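## Task

On the desk beside arm1, build a three-high stack: the small sealed carton at the bottom, the wooden block with a single large hole in the middle, and the long cardboard box on top. Each item must rest on one of its long sides, sit roughly centred over the item beneath it, and not overhang any edge of the desk. Every other object must finish resting directly on the furniture it started on. The attempt fails if any object that came from a furniture top ends up on the floor without a hand holding it, or if any object goes inside or beneath a piece of furniture, even while gripped. The stack must stand without the robots supporting it; release everything and move the arms away at the end.

## Robot and tools

Robots: three identical i2rt Big YAM arms named arm1, arm2 and arm3. Each has six revolute joints, a two-finger gripper and a wrist camera. With joints 1 and 6 at zero and the hand level and pointing forward, the wrist camera rides on top of the hand looking toward the fingertips. Reach is roughly 1.0 m from the joint 1 axis. Joints move at different speeds, so the hand may sweep a wide, curved path between postures. Loose objects may occasionally get nudged by an outside disturbance.

Frames: one shared world frame, origin on the floor, +z up. The hand point is the midpoint between the fingertips; the hand z axis runs along the fingers, and the fingers open and close along the hand y axis. Foot poses of the robots are not printed anywhere.

Cameras: arm1_cam_wrist, arm2_cam_wrist, arm3_cam_wrist (fisheye, 616x616) and two fixed room cameras, room_a and room_b (504x504).

Tool execute_actions: argument actions is a list holding exactly one action, or empty to just get state and images. The action is an object keyed by robot name; under each name sits joints, an object mapping joint names to absolute target values (not offsets). Keys: joint1_rad (-2.879 to 2.879, rotates the arm about its base, positive counter-clockwise seen from above, zero points the way the foot faces), joint2_rad (0 to 3.141, shoulder; zero puts the upper arm back and roughly level, increasing lifts it up then forward), joint3_rad (0 to 3.019, elbow; zero is fully folded, increasing opens it), joint4_rad (-1.692 to 1.57, hand pitch, positive tilts fingers up), joint5_rad (-1.57 to 1.57, hand yaw, positive toward the arm's right), joint6_rad (-2.094 to 2.094, hand roll, positive clockwise viewed from behind the hand), all in radians; gripper_m (0 to 0.093, fingertip gap in metres). Done tolerances are ±0.045, 0.14, 0.09, 0.055, 0.03, 0.035 rad and ±0.003 m respectively. You may include any subset of arms and joints; all start together and may finish at different times, and no action runs past 15 s. Optional cameras is a list of camera names, or "all"; omitted or null means all, an empty list means none. An unknown key, camera name or out-of-range number rejects the whole call and nothing moves. A joint left out of an action may keep pushing toward an earlier target without joint_status showing it.

Tool wait: seconds from 0 to 10; commands nothing new and returns the same state and images as an empty action.

Tool zoom_image: camera (one of the five names) and region [x0, y0, x1, y1] in pixels of that camera's latest full image, top-left origin, at most 504 by 504 pixels.

Tool finished_scene: scene is the number of the current scene. It is final and reports whether the goal was met; the goal must already hold and stay stable. After it, the next task arrives.

Reading results: each robot's state includes joint_positions and joint torques (drive outputs with per-arm offset, scale and noise; not zero in free air, and friction can mask or fake a load). The pictures line lists cameras in the order of the images. joint_status explains how each commanded motion ended. off_target: came to rest short and may still push. contact_stop or time_out: the joint stops at its resting place and holds there, except a timed-out joint may keep a target (or one limited to 0.375, 0.375, 0.113, 0.225, 0.075, 0.3 rad from its position for joints 1 to 6) and push on; on_its_own lists such joints. Commanding a joint its reported position relieves the push. "joint command not followed", usually with a cause line, means a self- and inter-arm collision check blocked that arm's joint targets (a gripper target still runs); those joints read not_followed and may be retried automatically with later actions until given passing targets. on_its_own covers what the current call did not command; its "held at" value is a target, not the actual position. A target very near the current position may not move the joint at all. A joint lifting a load may slowly sag. If a call reports a stop, the remaining execute_actions, wait and finished_scene calls in that same reply are skipped.

Cautions: the arms do not halt on contact and can press very hard. A hard press between two robots ends the run as failed, and hard impacts may too; the collision check can react late and ignores fingers, gripper housings and wrist cameras, and no state line reports robot-robot contact. Objects touching robots are fine. Sustained pushing or holding a load heats motors: MOTOR HOT appears at 85 °C; at 100 °C the arm's motors and gripper go limp until cooled, the arm drops, and an OVER-TEMPERATURE FAULT is reported, with affected keys showing limit_stop_at_motor_heat (resend those targets afterward). Heat partly persists into the next task. Avoid dropping, slamming or letting objects slip, never let items fall to the floor or go under or into furniture, and keep motions brief since shorter robot motion is better.

Each tool is called after ">>>" as name(argument=value, ...), one argument or row to a line, values as JSON.

## Session

>>> execute_actions(
  actions=[],
)

Scene clock: 0.00 s.
Joint torques (N m, as the arm reports them, + toward a larger angle): no reading
arm1.joint_positions: joint1_rad=-0.486 joint2_rad=+0.539 joint3_rad=+1.396 joint4_rad=-1.272 joint5_rad=-0.054 joint6_rad=-0.363 gripper_m=+0.094
arm1.joint_status: not commanded
arm1.hand: x=-1.1791 y=-0.2939 z=+1.3661 quat_wxyz=(-0.160, -0.666, -0.508, +0.522) (m; scene frame)
arm2.joint_positions: joint1_rad=-0.627 joint2_rad=+0.475 joint3_rad=+1.458 joint4_rad=-1.264 joint5_rad=-0.285 joint6_rad=-0.462 gripper_m=+0.094
arm2.joint_status: not commanded
arm2.hand: x=+0.0755 y=-0.1764 z=+1.5282 quat_wxyz=(-0.508, +0.649, -0.463, -0.327) (m; scene frame)
arm3.joint_positions: joint1_rad=+0.794 joint2_rad=+0.323 joint3_rad=+1.380 joint4_rad=-1.430 joint5_rad=-0.175 joint6_rad=+0.748 gripper_m=+0.095
arm3.joint_status: not commanded
arm3.hand: x=+1.0976 y=+0.5017 z=+1.3600 quat_wxyz=(-0.502, -0.262, -0.782, -0.259) (m; scene frame)
pictures: arm1_cam_wrist, arm2_cam_wrist, arm3_cam_wrist, room_a, room_b
Images, in order (width x height): arm1_cam_wrist 616x616, arm2_cam_wrist 616x616, arm3_cam_wrist 616x616, room_a 504x504, room_b 504x504.

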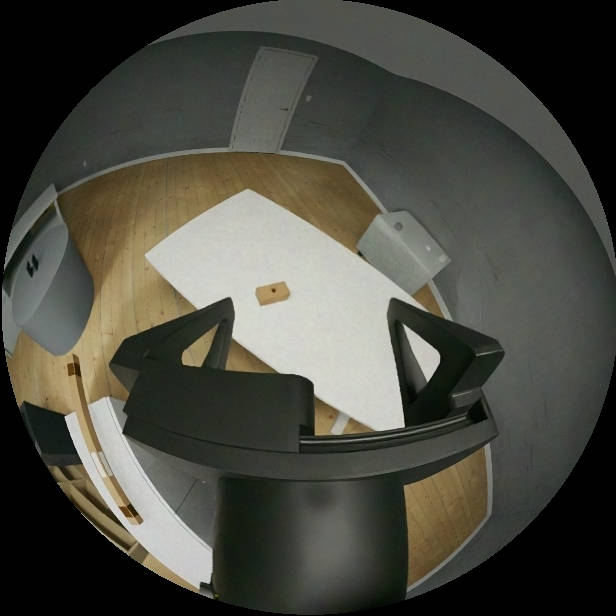

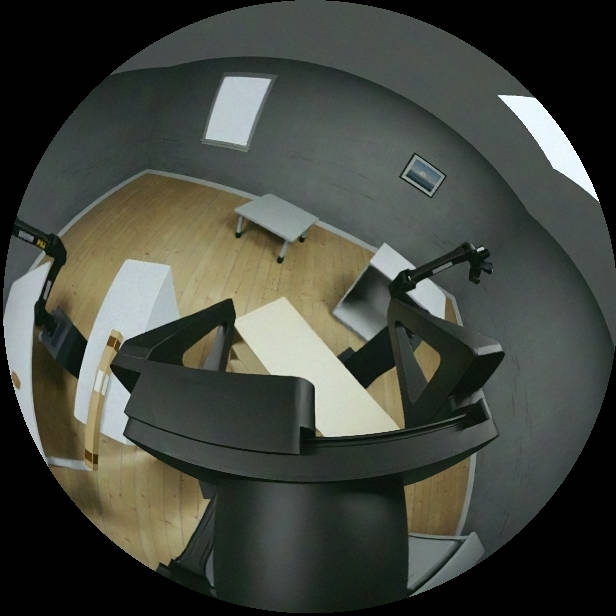

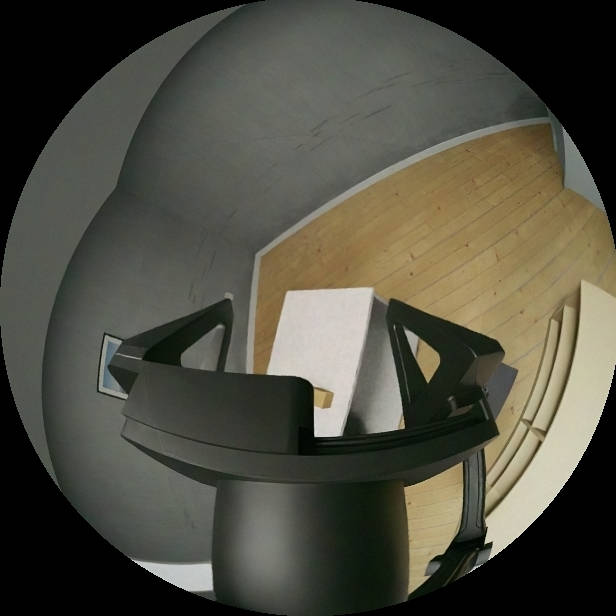

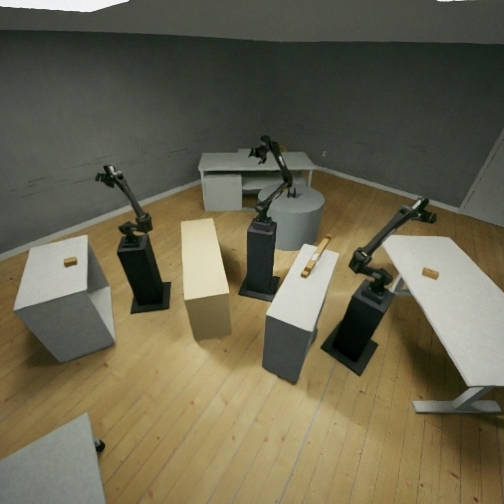

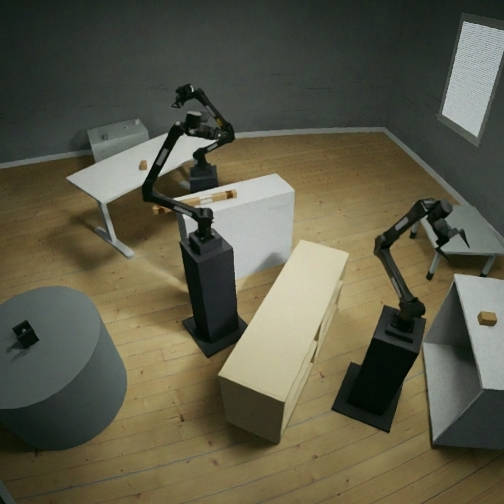

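>>> zoom_image(
  camera="room_a",
  region=[240, 180, 504, 400],
)

>>> zoom_image(
  camera="room_a",
  region=[0, 140, 260, 380],
)

>>> zoom_image(
  camera="room_b",
  region=[60, 80, 320, 280],
)

Region (240, 180, 504, 400) of room_a's 504x504 image, scaled by 1.909, with more detail than that image has.

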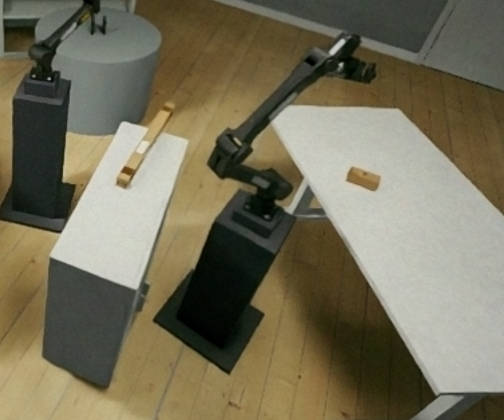

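Region (0, 140, 260, 380) of room_a's 504x504 image, scaled by 1.938, with more detail than that image has; it fills the top 465 rows of this view, and the rest is white.

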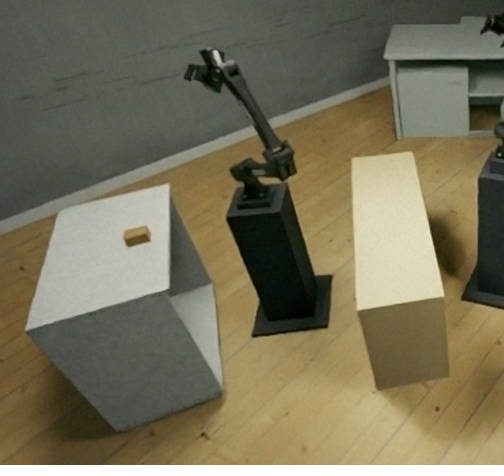

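Region (60, 80, 320, 280) of room_b's 504x504 image, scaled by 1.938, with more detail than that image has; it fills the top 388 rows of this view, and the rest is white.

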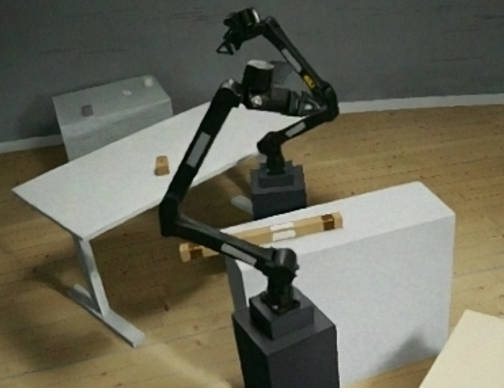

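>>> execute_actions(
  actions=[
    {"arm1":{"joints":{"joint4_rad":-0.5}},"arm2":{"joints":{"joint3_rad":0.9}},"arm3":{"joints":{"joint2_rad":0.9}}},
  ],
  cameras=["arm3_cam_wrist","arm2_cam_wrist"],
)

Scene clock: 42.13 s.
Joint torques (N m, as the arm reports them, + toward a larger angle): arm1=[ 0.09  5.04 10.14  2.76  0.04  0.  ] | arm2=[-0.81 -0.44  7.37  1.87 -0.15  0.11] | arm3=[-0.02 -4.71 12.22  0.92  0.07 -0.07]
arm1.joint_positions: joint1_rad=-0.486 joint2_rad=+0.539 joint3_rad=+1.396 joint4_rad=-0.522 joint5_rad=-0.054 joint6_rad=-0.363 gripper_m=+0.094
arm1.joint_status: all done
arm1.hand: x=-1.1818 y=-0.3012 z=+1.5458 quat_wxyz=(-0.226, -0.452, -0.364, +0.783) (m; scene frame)
arm2.joint_positions: joint1_rad=-0.627 joint2_rad=+0.483 joint3_rad=+0.902 joint4_rad=-1.264 joint5_rad=-0.285 joint6_rad=-0.462 gripper_m=+0.094
arm2.joint_status: all done
arm2.hand: x=+0.0979 y=-0.1137 z=+1.2554 quat_wxyz=(-0.274, +0.726, -0.578, -0.253) (m; scene frame)
arm3.joint_positions: joint1_rad=+0.794 joint2_rad=+0.901 joint3_rad=+1.380 joint4_rad=-1.430 joint5_rad=-0.175 joint6_rad=+0.748 gripper_m=+0.095
arm3.joint_status: all done
arm3.hand: x=+1.3189 y=+0.4935 z=+1.2487 quat_wxyz=(-0.258, -0.333, -0.889, -0.179) (m; scene frame)
pictures: arm2_cam_wrist, arm3_cam_wrist
Images, in order (width x height): arm2_cam_wrist 616x616, arm3_cam_wrist 616x616.

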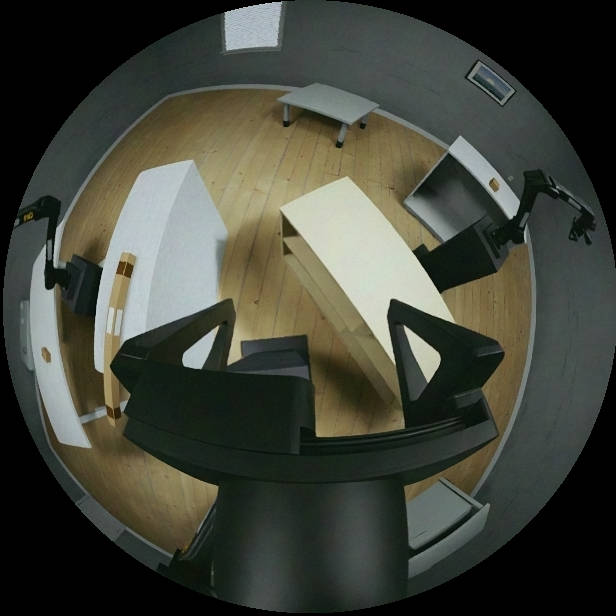

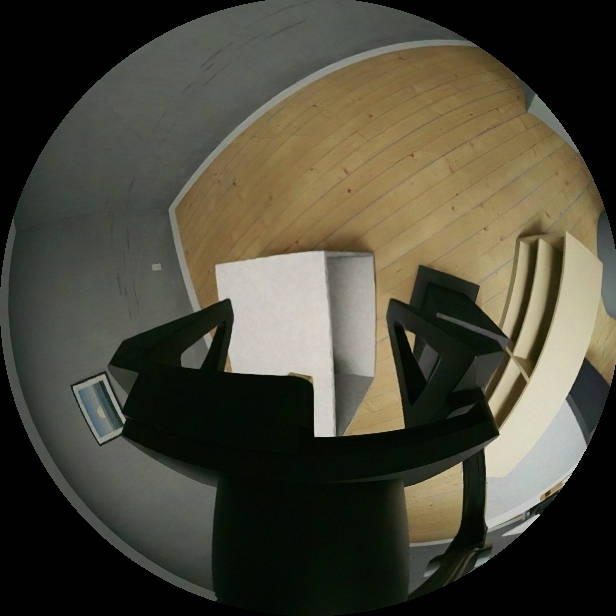

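>>> execute_actions(
  actions=[
    {"arm1":{"joints":{"joint1_rad":-0.418,"joint2_rad":1.518,"joint3_rad":1.505,"joint4_rad":-0.947,"joint5_rad":0,"joint6_rad":0}},"arm2":{"joints":{"joint1_rad":0.75,"joint2_rad":1.6,"joint3_rad":1.68,"joint4_rad":-1.04,"joint5_rad":0,"joint6_rad":0}},"arm3":{"joints":{"joint1_rad":2.106,"joint2_rad":1.389,"joint3_rad":1.349,"joint4_rad":-0.92,"joint5_rad":0,"joint6_rad":0}}},
  ],
)

Scene clock: 164.07 s.
Joint torques (N m, as the arm reports them, + toward a larger angle): arm1=[  0.37 -12.75  14.05   1.     0.16   0.05] | arm2=[ -0.85 -14.85  12.78   1.74   0.     0.22] | arm3=[  0.15 -14.19  11.97   1.09   0.2   -0.16]
arm1.joint_positions: joint1_rad=-0.425 joint2_rad=+1.528 joint3_rad=+1.480 joint4_rad=-0.936 joint5_rad=-0.003 joint6_rad=-0.009 gripper_m=+0.094
arm1.joint_status: all done
arm1.hand: x=-1.3999 y=-0.6082 z=+1.0820 quat_wxyz=(-0.128, -0.846, -0.447, +0.260) (m; scene frame)
arm2.joint_positions: joint1_rad=+0.756 joint2_rad=+1.623 joint3_rad=+1.612 joint4_rad=-1.046 joint5_rad=+0.000 joint6_rad=-0.010 gripper_m=+0.094
arm2.joint_status: all done
arm2.hand: x=-0.4609 y=-0.0319 z=+1.1995 quat_wxyz=(-0.065, +0.934, -0.250, -0.245) (m; scene frame)
arm3.joint_positions: joint1_rad=+2.104 joint2_rad=+1.400 joint3_rad=+1.345 joint4_rad=-0.931 joint5_rad=-0.002 joint6_rad=+0.013 gripper_m=+0.095
arm3.joint_status: all done
arm3.hand: x=+1.1532 y=+0.9899 z=+1.0827 quat_wxyz=(-0.225, +0.569, -0.773, -0.169) (m; scene frame)
pictures: arm1_cam_wrist, arm2_cam_wrist, arm3_cam_wrist, room_a, room_b
Images, in order (width x height): arm1_cam_wrist 616x616, arm2_cam_wrist 616x616, arm3_cam_wrist 616x616, room_a 504x504, room_b 504x504.

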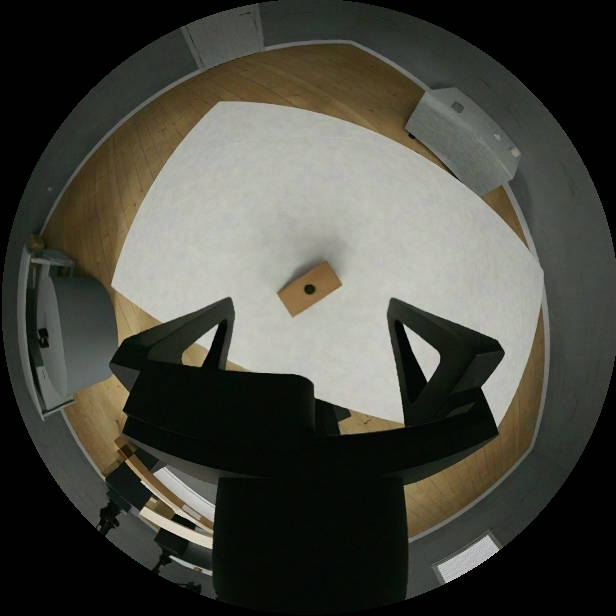

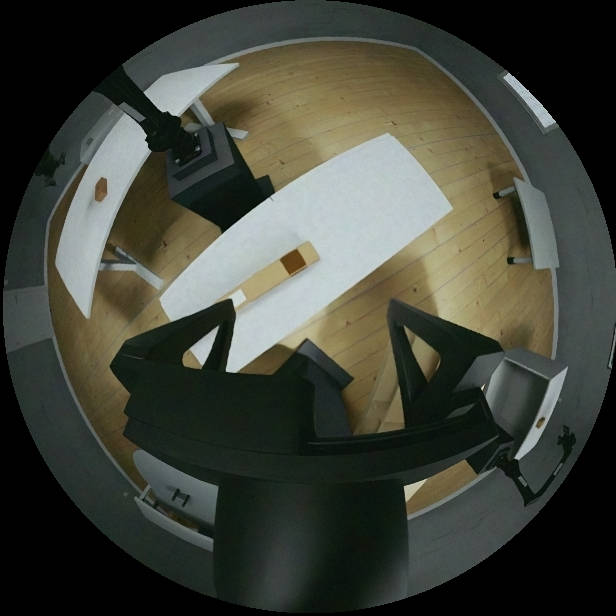

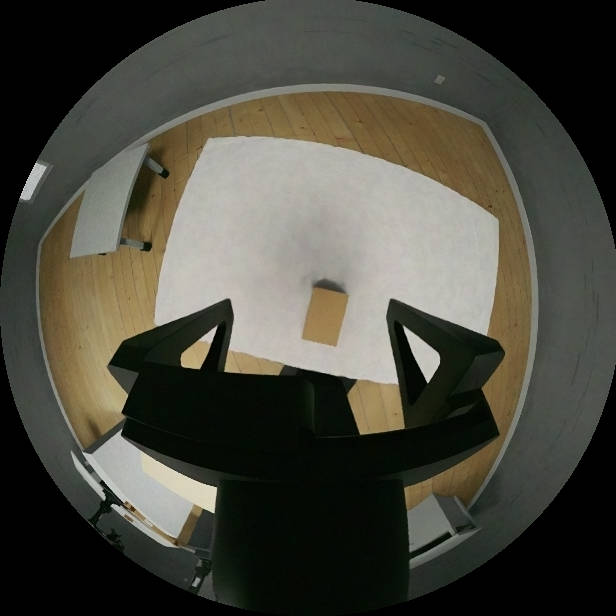

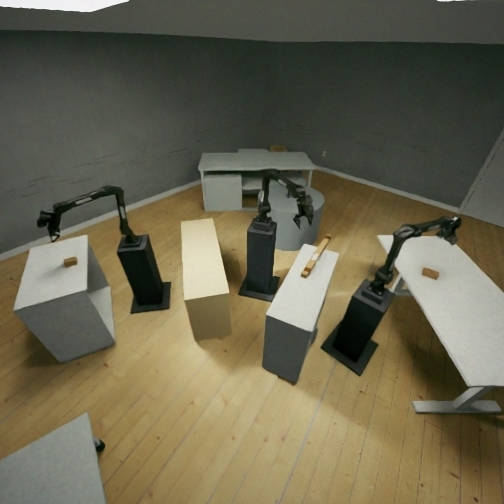

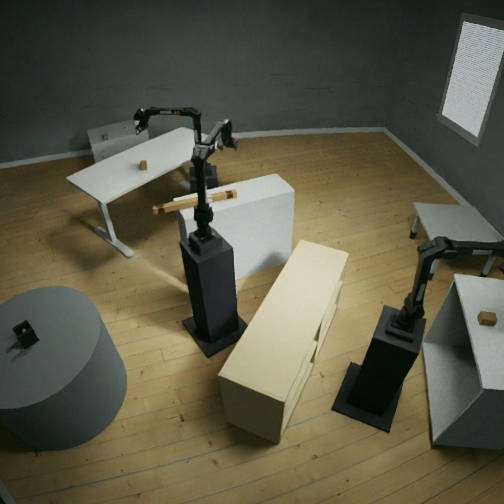

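>>> zoom_image(
  camera="arm3_cam_wrist",
  region=[260, 250, 380, 370],
)

>>> zoom_image(
  camera="arm1_cam_wrist",
  region=[250, 230, 370, 350],
)

>>> zoom_image(
  camera="arm2_cam_wrist",
  region=[140, 120, 470, 380],
)

Region (260, 250, 380, 370) of arm3_cam_wrist's 616x616 image, scaled by 4.200, with more detail than that image has.

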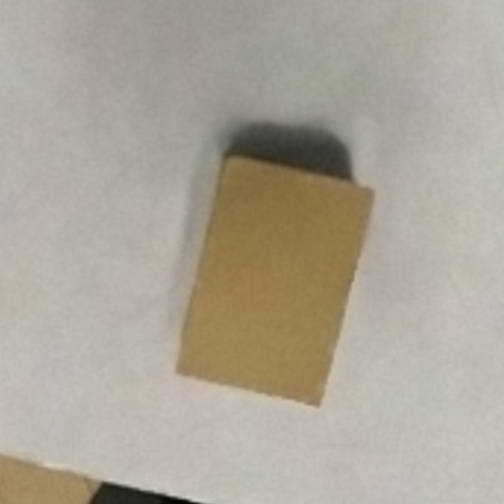

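Region (250, 230, 370, 350) of arm1_cam_wrist's 616x616 image, scaled by 4.200, with more detail than that image has.

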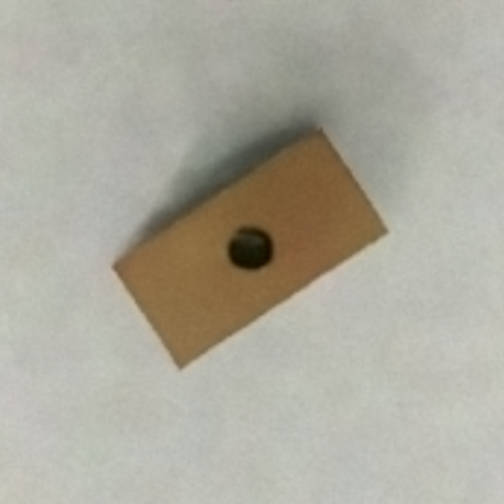

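Region (140, 120, 470, 380) of arm2_cam_wrist's 616x616 image, scaled by 1.527, with more detail than that image has; it fills the top 397 rows of this view, and the rest is white.

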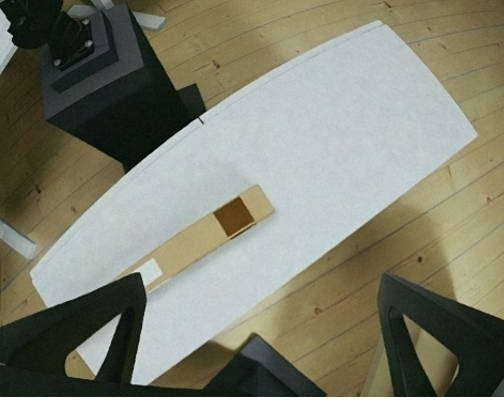

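>>> execute_actions(
  actions=[
    {"arm1":{"joints":{"joint1_rad":1.57}},"arm2":{"joints":{"joint1_rad":-1.08}},"arm3":{"joints":{"joint1_rad":2.056,"joint2_rad":1.715,"joint3_rad":1.35,"joint4_rad":-1.17,"joint6_rad":0.2}}},
  ],
  cameras=["arm1_cam_wrist","arm2_cam_wrist","arm3_cam_wrist"],
)

Scene clock: 231.03 s.
Joint torques (N m, as the arm reports them, + toward a larger angle): arm1=[ -0.55 -12.93  14.04   0.98   0.03   0.02] | arm2=[  0.57 -15.15  12.92   1.46   0.     0.19] | arm3=[ -0.46 -18.06  10.53  -0.42   0.2    0.12]
arm1.joint_positions: joint1_rad=+1.578 joint2_rad=+1.528 joint3_rad=+1.480 joint4_rad=-0.936 joint5_rad=-0.001 joint6_rad=-0.007 gripper_m=+0.094
arm1.joint_status: all done
arm1.hand: x=-0.4784 y=-0.2305 z=+1.0755 quat_wxyz=(-0.283, -0.084, -0.955, +0.023) (m; scene frame)
arm2.joint_positions: joint1_rad=-1.088 joint2_rad=+1.623 joint3_rad=+1.612 joint4_rad=-1.046 joint5_rad=+0.000 joint6_rad=-0.008 gripper_m=+0.094
arm2.joint_status: all done
arm2.hand: x=+0.5082 y=+0.0814 z=+1.1967 quat_wxyz=(-0.234, +0.366, -0.896, -0.092) (m; scene frame)
arm3.joint_positions: joint1_rad=+2.061 joint2_rad=+1.731 joint3_rad=+1.342 joint4_rad=-1.162 joint5_rad=-0.001 joint6_rad=+0.187 gripper_m=+0.095
arm3.joint_status: all done
arm3.hand: x=+1.1641 y=+0.9479 z=+0.8971 quat_wxyz=(-0.003, +0.501, -0.865, -0.001) (m; scene frame)
pictures: arm1_cam_wrist, arm2_cam_wrist, arm3_cam_wrist
Images, in order (width x height): arm1_cam_wrist 616x616, arm2_cam_wrist 616x616, arm3_cam_wrist 616x616.

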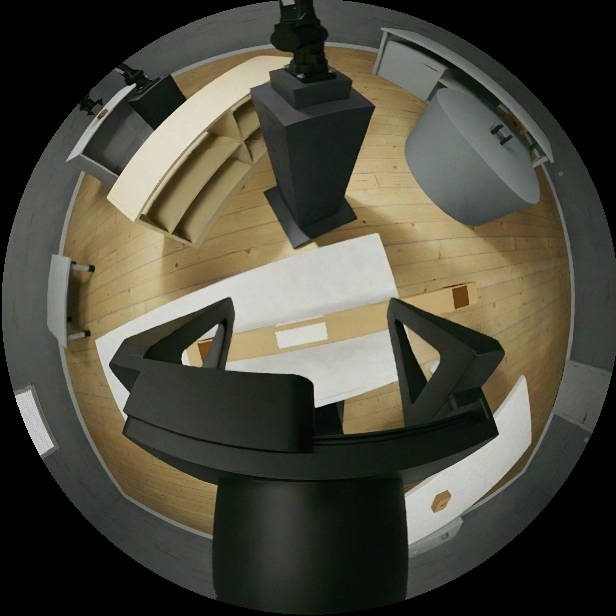

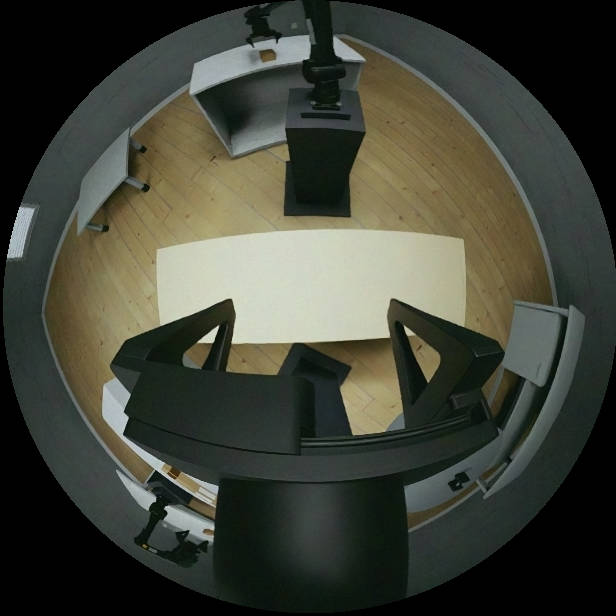

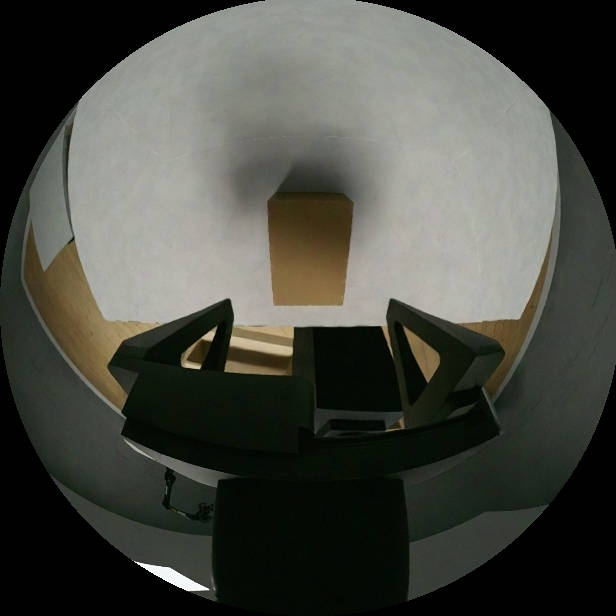

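>>> zoom_image(
  camera="arm1_cam_wrist",
  region=[170, 220, 500, 420],
)

>>> execute_actions(
  actions=[
    {"arm2":{"joints":{"joint2_rad":0.6,"joint3_rad":1.2,"joint4_rad":-1.5}},"arm3":{"joints":{"joint2_rad":1.83,"joint3_rad":1.246,"joint4_rad":-0.95}}},
  ],
  cameras=["arm3_cam_wrist"],
)

Region (170, 220, 500, 420) of arm1_cam_wrist's 616x616 image, scaled by 1.527, with more detail than that image has; it fills the top 305 rows of this view, and the rest is white.

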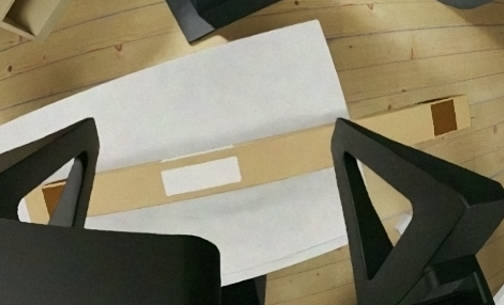

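Scene clock: 274.40 s.
Joint torques (N m, as the arm reports them, + toward a larger angle): arm1=[ -0.56 -12.99  14.05   0.98   0.03   0.02] | arm2=[0.34 0.17 6.28 0.99 0.   0.2 ] | arm3=[ -0.47 -18.29   8.79   0.22   0.2    0.12]
arm1.joint_positions: joint1_rad=+1.578 joint2_rad=+1.528 joint3_rad=+1.480 joint4_rad=-0.936 joint5_rad=-0.001 joint6_rad=-0.007 gripper_m=+0.094
arm1.joint_status: not commanded
arm1.hand: x=-0.4784 y=-0.2305 z=+1.0755 quat_wxyz=(-0.283, -0.084, -0.955, +0.023) (m; scene frame)
arm2.joint_positions: joint1_rad=-1.088 joint2_rad=+0.590 joint3_rad=+1.207 joint4_rad=-1.489 joint5_rad=+0.000 joint6_rad=-0.008 gripper_m=+0.094
arm2.joint_status: all done
arm2.hand: x=+0.2219 y=-0.1935 z=+1.3428 quat_wxyz=(-0.316, +0.355, -0.871, -0.125) (m; scene frame)
arm3.joint_positions: joint1_rad=+2.061 joint2_rad=+1.842 joint3_rad=+1.245 joint4_rad=-0.961 joint5_rad=-0.001 joint6_rad=+0.187 gripper_m=+0.095
arm3.joint_status: all done
arm3.hand: x=+1.1642 y=+0.9469 z=+0.8109 quat_wxyz=(-0.001, +0.501, -0.865, +0.001) (m; scene frame)
pictures: arm3_cam_wrist
Images, in order (width x height): arm3_cam_wrist 616x616.

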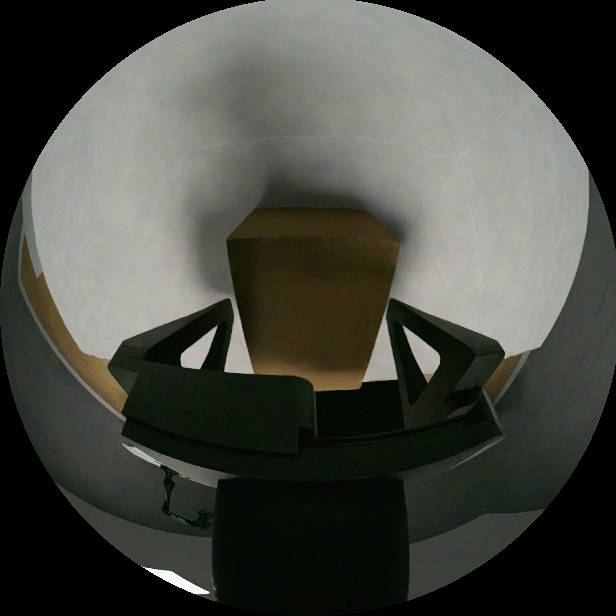

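>>> execute_actions(
  actions=[
    {"arm3":{"joints":{"gripper_m":0.04}}},
  ],
  cameras=["arm3_cam_wrist"],
)

Scene clock: 279.27 s.
Joint torques (N m, as the arm reports them, + toward a larger angle): arm1=[ -0.51 -12.96  14.04   0.99   0.03   0.03] | arm2=[0.36 0.   6.21 1.02 0.01 0.16] | arm3=[ -0.47 -18.3    8.82   0.22   0.2    0.12]
arm1.joint_positions: joint1_rad=+1.578 joint2_rad=+1.528 joint3_rad=+1.480 joint4_rad=-0.936 joint5_rad=-0.001 joint6_rad=-0.007 gripper_m=+0.094
arm1.joint_status: not commanded
arm1.hand: x=-0.4784 y=-0.2305 z=+1.0755 quat_wxyz=(-0.283, -0.084, -0.955, +0.023) (m; scene frame)
arm2.joint_positions: joint1_rad=-1.088 joint2_rad=+0.590 joint3_rad=+1.207 joint4_rad=-1.489 joint5_rad=+0.000 joint6_rad=-0.008 gripper_m=+0.094
arm2.joint_status: not commanded
arm2.hand: x=+0.2219 y=-0.1935 z=+1.3428 quat_wxyz=(-0.316, +0.355, -0.871, -0.125) (m; scene frame)
arm3.joint_positions: joint1_rad=+2.061 joint2_rad=+1.842 joint3_rad=+1.245 joint4_rad=-0.960 joint5_rad=-0.001 joint6_rad=+0.188 gripper_m=+0.060
arm3.joint_status: gripper_m off_target (ended at +0.060, target +0.040)
arm3.hand: x=+1.1643 y=+0.9470 z=+0.8109 quat_wxyz=(-0.001, +0.501, -0.865, +0.001) (m; scene frame)
pictures: arm3_cam_wrist
Images, in order (width x height): arm3_cam_wrist 616x616.

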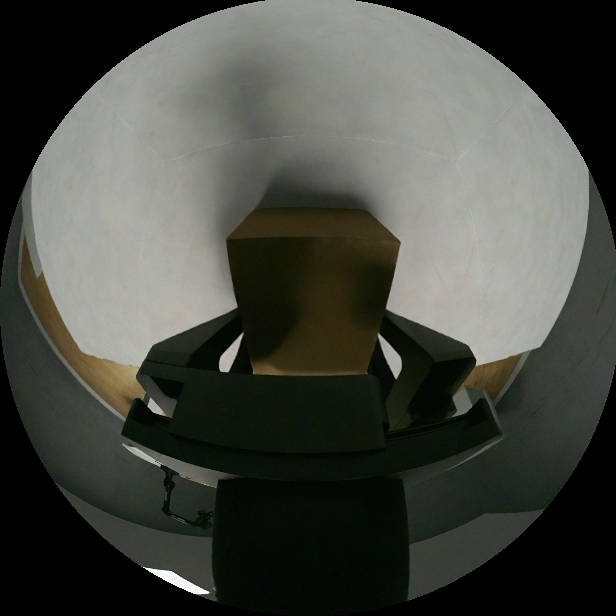

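>>> execute_actions(
  actions=[
    {"arm3":{"joints":{"joint2_rad":1.7,"joint3_rad":1.36,"joint4_rad":-1.18}}},
  ],
  cameras=[],
)

>>> execute_actions(
  actions=[
    {"arm3":{"joints":{"joint1_rad":-1.645,"joint2_rad":1.96,"joint3_rad":1.715,"joint4_rad":-1.29,"joint6_rad":0}}},
  ],
  cameras=["arm3_cam_wrist","room_b","arm2_cam_wrist"],
)

Scene clock: 296.43 s.
Joint torques (N m, as the arm reports them, + toward a larger angle): arm1=[ -0.5  -12.95  14.05   0.99   0.03   0.03] | arm2=[ 0.67  0.28  6.17  0.99 -0.01  0.15] | arm3=[ -0.48 -15.69  13.58  -0.46   0.2    0.12]
arm1.joint_positions: joint1_rad=+1.578 joint2_rad=+1.528 joint3_rad=+1.480 joint4_rad=-0.936 joint5_rad=-0.001 joint6_rad=-0.007 gripper_m=+0.094
arm1.joint_status: not commanded
arm1.hand: x=-0.4784 y=-0.2305 z=+1.0755 quat_wxyz=(-0.283, -0.084, -0.955, +0.023) (m; scene frame)
arm2.joint_positions: joint1_rad=-1.088 joint2_rad=+0.590 joint3_rad=+1.207 joint4_rad=-1.489 joint5_rad=+0.000 joint6_rad=-0.008 gripper_m=+0.094
arm2.joint_status: not commanded
arm2.hand: x=+0.2219 y=-0.1935 z=+1.3428 quat_wxyz=(-0.316, +0.355, -0.871, -0.125) (m; scene frame)
arm3.joint_positions: joint1_rad=+2.061 joint2_rad=+1.692 joint3_rad=+1.318 joint4_rad=-1.171 joint5_rad=-0.001 joint6_rad=+0.188 gripper_m=+0.060
arm3.joint_status: all done
arm3.hand: x=+1.1608 y=+0.9383 z=+0.9074 quat_wxyz=(-0.006, +0.501, -0.865, -0.003) (m; scene frame)
pictures: none
No camera images: the call's "cameras" was empty. Leave "cameras" out to get every camera's image.

Scene clock: 299.40 s.
Joint torques (N m, as the arm reports them, + toward a larger angle): arm1=[ -0.53 -12.93  14.04   0.98   0.03   0.03] | arm2=[0.82 0.59 6.05 1.12 0.02 0.19] | arm3=[  1.12 -22.35  13.16  -0.49   0.02  -0.15]
arm1.joint_positions: joint1_rad=+1.578 joint2_rad=+1.528 joint3_rad=+1.480 joint4_rad=-0.936 joint5_rad=-0.001 joint6_rad=-0.007 gripper_m=+0.094
arm1.joint_status: not commanded
arm1.hand: x=-0.4784 y=-0.2305 z=+1.0755 quat_wxyz=(-0.283, -0.084, -0.955, +0.023) (m; scene frame)
arm2.joint_positions: joint1_rad=-1.088 joint2_rad=+0.590 joint3_rad=+1.207 joint4_rad=-1.489 joint5_rad=+0.000 joint6_rad=-0.008 gripper_m=+0.094
arm2.joint_status: not commanded
arm2.hand: x=+0.2219 y=-0.1935 z=+1.3428 quat_wxyz=(-0.316, +0.355, -0.871, -0.125) (m; scene frame)
arm3.joint_positions: joint1_rad=-1.656 joint2_rad=+1.983 joint3_rad=+1.682 joint4_rad=-1.280 joint5_rad=+0.002 joint6_rad=+0.012 gripper_m=+0.060
arm3.joint_status: all done
arm3.hand: x=+0.5257 y=+0.1016 z=+0.8978 quat_wxyz=(-0.004, -0.948, -0.319, -0.002) (m; scene frame)
pictures: arm2_cam_wrist, arm3_cam_wrist, room_b
Images, in order (width x height): arm2_cam_wrist 616x616, arm3_cam_wrist 616x616, room_b 504x504.

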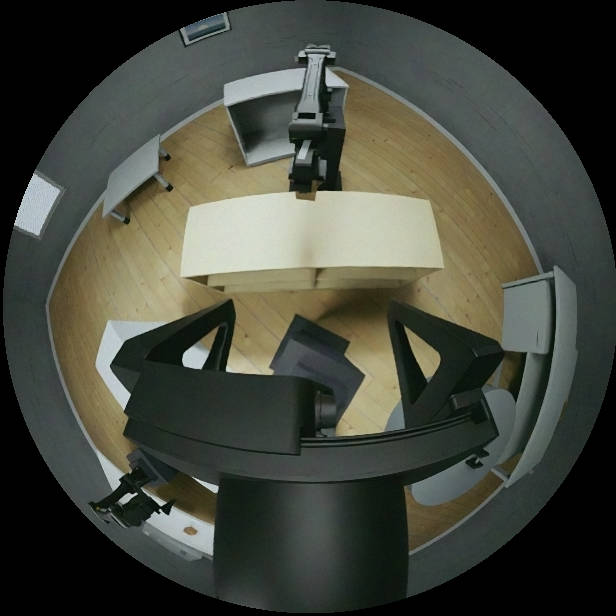

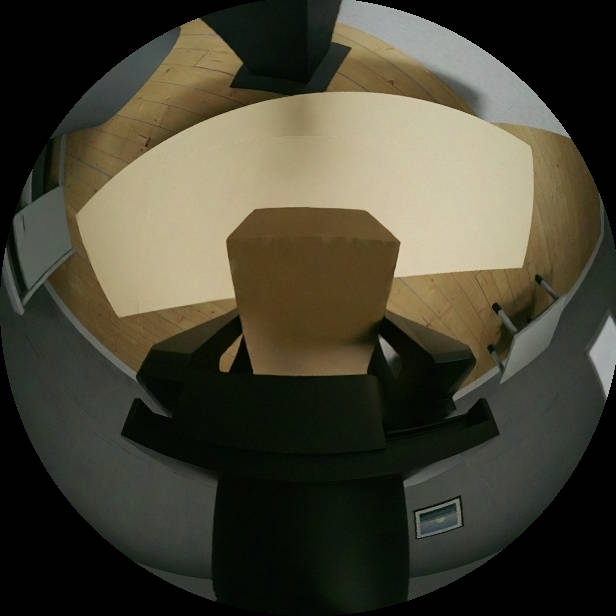

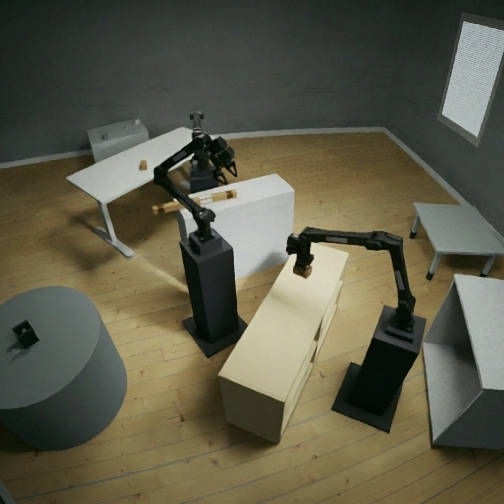

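>>> execute_actions(
  actions=[
    {"arm3":{"joints":{"joint2_rad":2.125,"joint3_rad":1.555,"joint4_rad":-0.98}}},
  ],
  cameras=["arm3_cam_wrist","room_b","arm2_cam_wrist"],
)

Scene clock: 323.70 s.
Joint torques (N m, as the arm reports them, + toward a larger angle): arm1=[ -0.53 -12.94  14.04   0.98   0.03   0.03] | arm2=[0.48 0.71 6.16 1.   0.   0.2 ] | arm3=[  1.22 -23.44   9.96   0.18   0.02  -0.15]
arm1.joint_positions: joint1_rad=+1.578 joint2_rad=+1.528 joint3_rad=+1.480 joint4_rad=-0.936 joint5_rad=-0.001 joint6_rad=-0.007 gripper_m=+0.094
arm1.joint_status: not commanded
arm1.hand: x=-0.4784 y=-0.2305 z=+1.0755 quat_wxyz=(-0.283, -0.084, -0.955, +0.023) (m; scene frame)
arm2.joint_positions: joint1_rad=-1.088 joint2_rad=+0.590 joint3_rad=+1.207 joint4_rad=-1.489 joint5_rad=+0.000 joint6_rad=-0.008 gripper_m=+0.094
arm2.joint_status: not commanded
arm2.hand: x=+0.2219 y=-0.1935 z=+1.3428 quat_wxyz=(-0.316, +0.355, -0.871, -0.125) (m; scene frame)
arm3.joint_positions: joint1_rad=-1.656 joint2_rad=+2.153 joint3_rad=+1.542 joint4_rad=-0.991 joint5_rad=+0.002 joint6_rad=+0.012 gripper_m=+0.060
arm3.joint_status: all done
arm3.hand: x=+0.5307 y=+0.1033 z=+0.7507 quat_wxyz=(+0.000, -0.948, -0.320, -0.012) (m; scene frame)
pictures: arm2_cam_wrist, arm3_cam_wrist, room_b
Images, in order (width x height): arm2_cam_wrist 616x616, arm3_cam_wrist 616x616, room_b 504x504.

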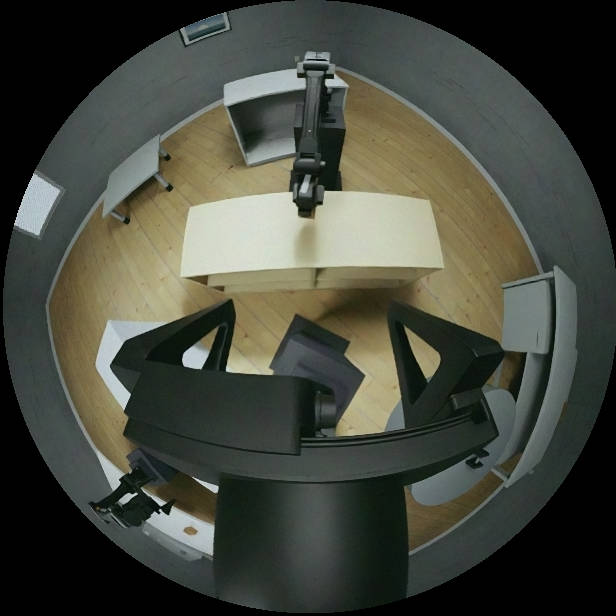

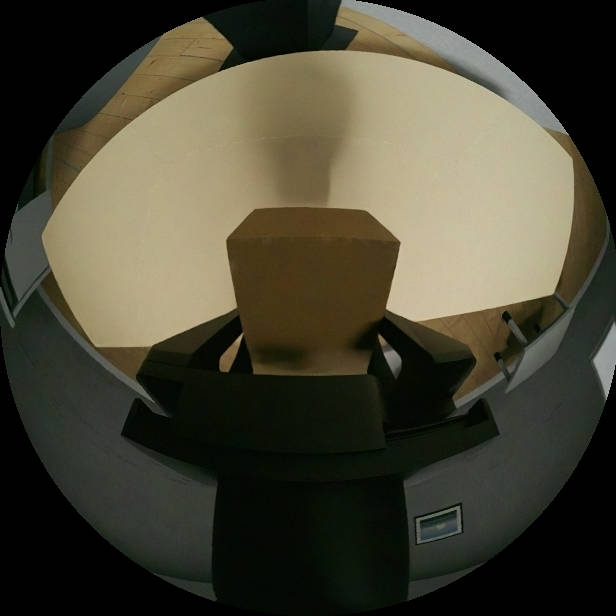

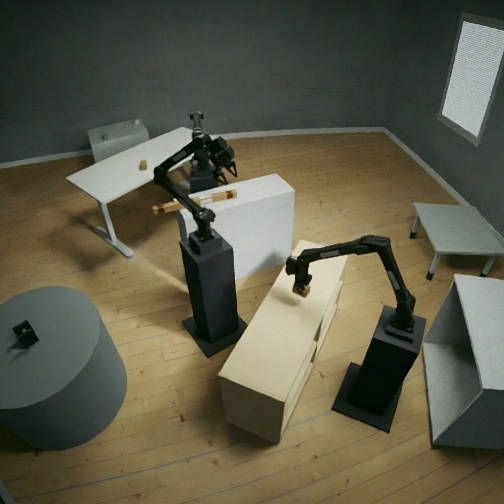

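>>> execute_actions(
  actions=[
    {"arm3":{"joints":{"joint2_rad":2.29,"joint4_rad":-0.78}}},
  ],
  cameras=["arm3_cam_wrist","room_b"],
)

Scene clock: 334.77 s.
Joint torques (N m, as the arm reports them, + toward a larger angle): arm1=[ -0.52 -12.96  14.05   0.98   0.03   0.03] | arm2=[ 0.53  0.93  6.14  1.13 -0.01  0.2 ] | arm3=[  1.23 -23.81   9.03   0.25   0.02  -0.15]
arm1.joint_positions: joint1_rad=+1.578 joint2_rad=+1.528 joint3_rad=+1.480 joint4_rad=-0.936 joint5_rad=-0.001 joint6_rad=-0.007 gripper_m=+0.094
arm1.joint_status: not commanded
arm1.hand: x=-0.4784 y=-0.2305 z=+1.0755 quat_wxyz=(-0.283, -0.084, -0.955, +0.023) (m; scene frame)
arm2.joint_positions: joint1_rad=-1.088 joint2_rad=+0.590 joint3_rad=+1.207 joint4_rad=-1.489 joint5_rad=+0.000 joint6_rad=-0.008 gripper_m=+0.094
arm2.joint_status: not commanded
arm2.hand: x=+0.2219 y=-0.1935 z=+1.3428 quat_wxyz=(-0.316, +0.355, -0.871, -0.125) (m; scene frame)
arm3.joint_positions: joint1_rad=-1.656 joint2_rad=+2.312 joint3_rad=+1.542 joint4_rad=-0.791 joint5_rad=+0.002 joint6_rad=+0.012 gripper_m=+0.060
arm3.joint_status: all done
arm3.hand: x=+0.5210 y=+0.0944 z=+0.6587 quat_wxyz=(-0.007, -0.948, -0.319, +0.007) (m; scene frame)
pictures: arm3_cam_wrist, room_b
Images, in order (width x height): arm3_cam_wrist 616x616, room_b 504x504.

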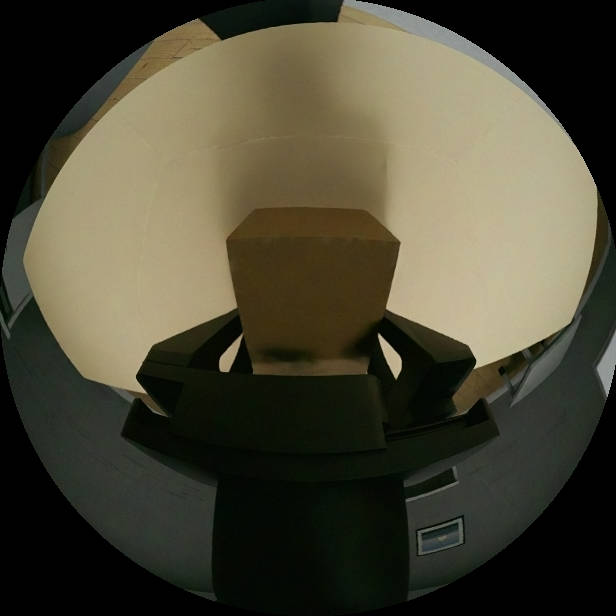

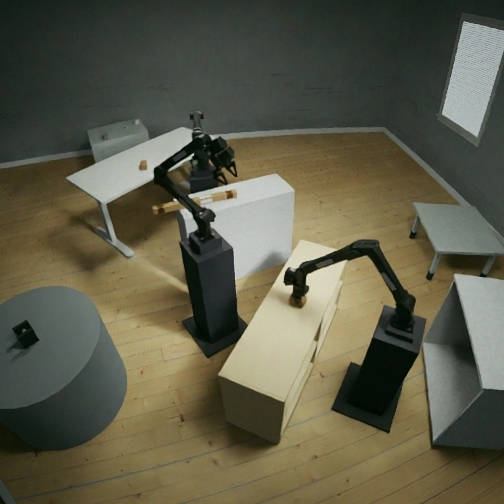

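>>> execute_actions(
  actions=[
    {"arm3":{"joints":{"joint2_rad":2.335,"joint4_rad":-0.75}}},
  ],
  cameras=["arm3_cam_wrist"],
)

Scene clock: 341.77 s.
Joint torques (N m, as the arm reports them, + toward a larger angle): arm1=[ -0.54 -12.98  14.04   0.98   0.03   0.03] | arm2=[0.65 0.27 6.19 1.04 0.01 0.2 ] | arm3=[  1.24 -20.79   8.95   0.32   0.02  -0.15]
arm1.joint_positions: joint1_rad=+1.578 joint2_rad=+1.528 joint3_rad=+1.480 joint4_rad=-0.936 joint5_rad=-0.001 joint6_rad=-0.007 gripper_m=+0.094
arm1.joint_status: not commanded
arm1.hand: x=-0.4784 y=-0.2305 z=+1.0755 quat_wxyz=(-0.283, -0.084, -0.955, +0.023) (m; scene frame)
arm2.joint_positions: joint1_rad=-1.088 joint2_rad=+0.590 joint3_rad=+1.207 joint4_rad=-1.489 joint5_rad=+0.000 joint6_rad=-0.008 gripper_m=+0.094
arm2.joint_status: not commanded
arm2.hand: x=+0.2219 y=-0.1935 z=+1.3428 quat_wxyz=(-0.316, +0.355, -0.871, -0.125) (m; scene frame)
arm3.joint_positions: joint1_rad=-1.656 joint2_rad=+2.319 joint3_rad=+1.542 joint4_rad=-0.762 joint5_rad=+0.002 joint6_rad=+0.012 gripper_m=+0.060
arm3.joint_status: all done
arm3.hand: x=+0.5169 y=+0.0912 z=+0.6549 quat_wxyz=(-0.011, -0.947, -0.319, +0.018) (m; scene frame)
pictures: arm3_cam_wrist
Images, in order (width x height): arm3_cam_wrist 616x616.

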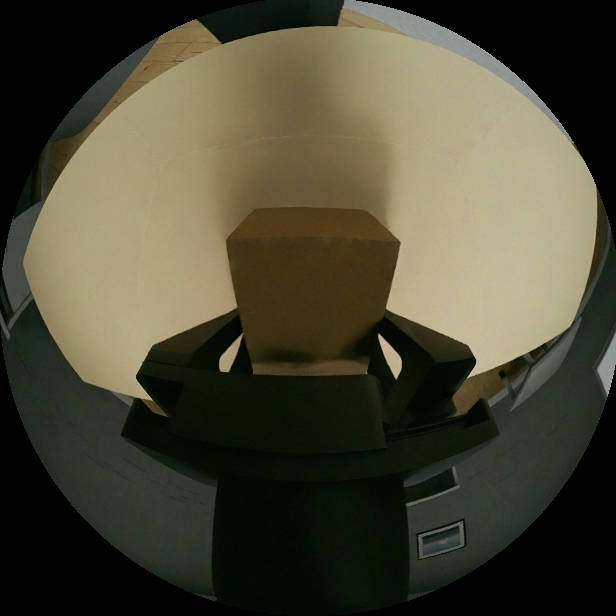

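>>> execute_actions(
  actions=[
    {"arm3":{"joints":{"joint2_rad":2.37}}},
  ],
  cameras=["arm3_cam_wrist","room_a"],
)

Scene clock: 347.53 s.
Joint torques (N m, as the arm reports them, + toward a larger angle): arm1=[ -0.55 -12.96  14.05   0.97   0.03   0.02] | arm2=[ 0.68  0.6   6.27  1.15 -0.01  0.2 ] | arm3=[  1.17 -19.57   8.84   0.22  -0.04  -0.13]
arm1.joint_positions: joint1_rad=+1.578 joint2_rad=+1.528 joint3_rad=+1.480 joint4_rad=-0.936 joint5_rad=-0.001 joint6_rad=-0.007 gripper_m=+0.094
arm1.joint_status: not commanded
arm1.hand: x=-0.4784 y=-0.2305 z=+1.0755 quat_wxyz=(-0.283, -0.084, -0.955, +0.023) (m; scene frame)
arm2.joint_positions: joint1_rad=-1.088 joint2_rad=+0.590 joint3_rad=+1.207 joint4_rad=-1.489 joint5_rad=+0.000 joint6_rad=-0.008 gripper_m=+0.094
arm2.joint_status: not commanded
arm2.hand: x=+0.2219 y=-0.1935 z=+1.3428 quat_wxyz=(-0.316, +0.355, -0.871, -0.125) (m; scene frame)
arm3.joint_positions: joint1_rad=-1.656 joint2_rad=+2.339 joint3_rad=+1.542 joint4_rad=-0.759 joint5_rad=+0.004 joint6_rad=+0.010 gripper_m=+0.060
arm3.joint_status: all done
arm3.hand: x=+0.5210 y=+0.0940 z=+0.6432 quat_wxyz=(-0.007, -0.947, -0.320, +0.010) (m; scene frame)
pictures: arm3_cam_wrist, room_a
Images, in order (width x height): arm3_cam_wrist 616x616, room_a 504x504.

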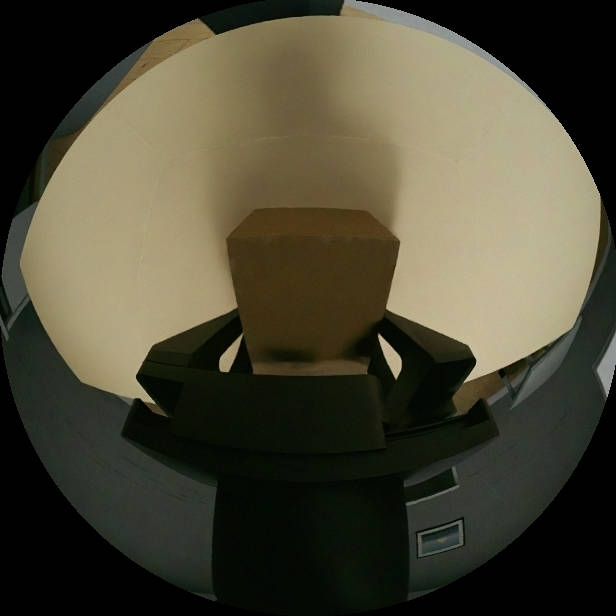

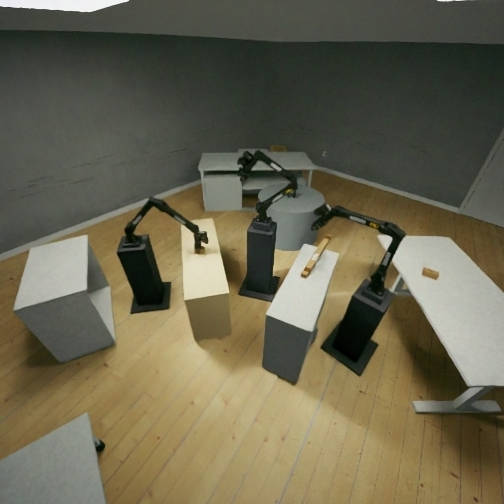

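It was stiction. Continue a bit.

>>> execute_actions(
  actions=[
    {"arm3":{"joints":{"joint2_rad":2.4,"joint4_rad":-0.73}}},
  ],
  cameras=["arm3_cam_wrist"],
)

Scene clock: 350.93 s.
Joint torques (N m, as the arm reports them, + toward a larger angle): arm1=[ -0.56 -12.97  14.04   0.98   0.03   0.03] | arm2=[0.48 0.54 6.1  1.04 0.   0.16] | arm3=[  1.18 -17.46   8.83   0.86  -0.04  -0.14]
arm1.joint_positions: joint1_rad=+1.578 joint2_rad=+1.528 joint3_rad=+1.480 joint4_rad=-0.936 joint5_rad=-0.001 joint6_rad=-0.007 gripper_m=+0.094
arm1.joint_status: not commanded
arm1.hand: x=-0.4784 y=-0.2305 z=+1.0755 quat_wxyz=(-0.283, -0.084, -0.955, +0.023) (m; scene frame)
arm2.joint_positions: joint1_rad=-1.088 joint2_rad=+0.590 joint3_rad=+1.207 joint4_rad=-1.489 joint5_rad=+0.000 joint6_rad=-0.008 gripper_m=+0.094
arm2.joint_status: not commanded
arm2.hand: x=+0.2219 y=-0.1935 z=+1.3428 quat_wxyz=(-0.316, +0.355, -0.871, -0.125) (m; scene frame)
arm3.joint_positions: joint1_rad=-1.656 joint2_rad=+2.339 joint3_rad=+1.542 joint4_rad=-0.758 joint5_rad=+0.004 joint6_rad=+0.010 gripper_m=+0.060
arm3.joint_status: all done
arm3.hand: x=+0.5207 y=+0.0937 z=+0.6432 quat_wxyz=(-0.008, -0.947, -0.320, +0.010) (m; scene frame)
pictures: arm3_cam_wrist
Images, in order (width x height): arm3_cam_wrist 616x616.

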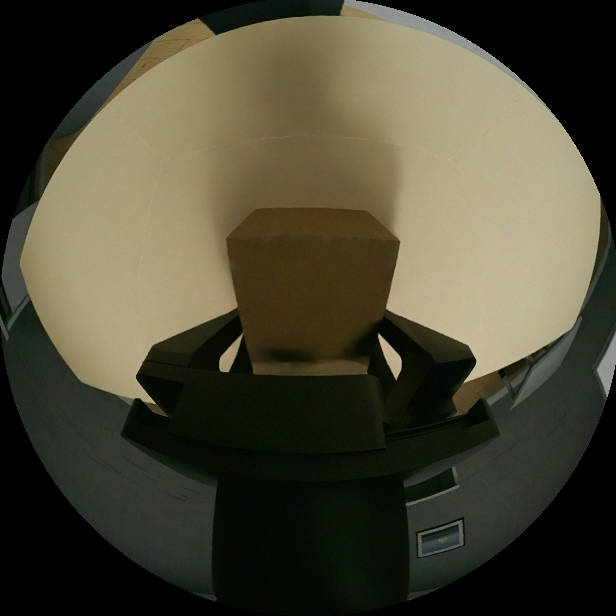

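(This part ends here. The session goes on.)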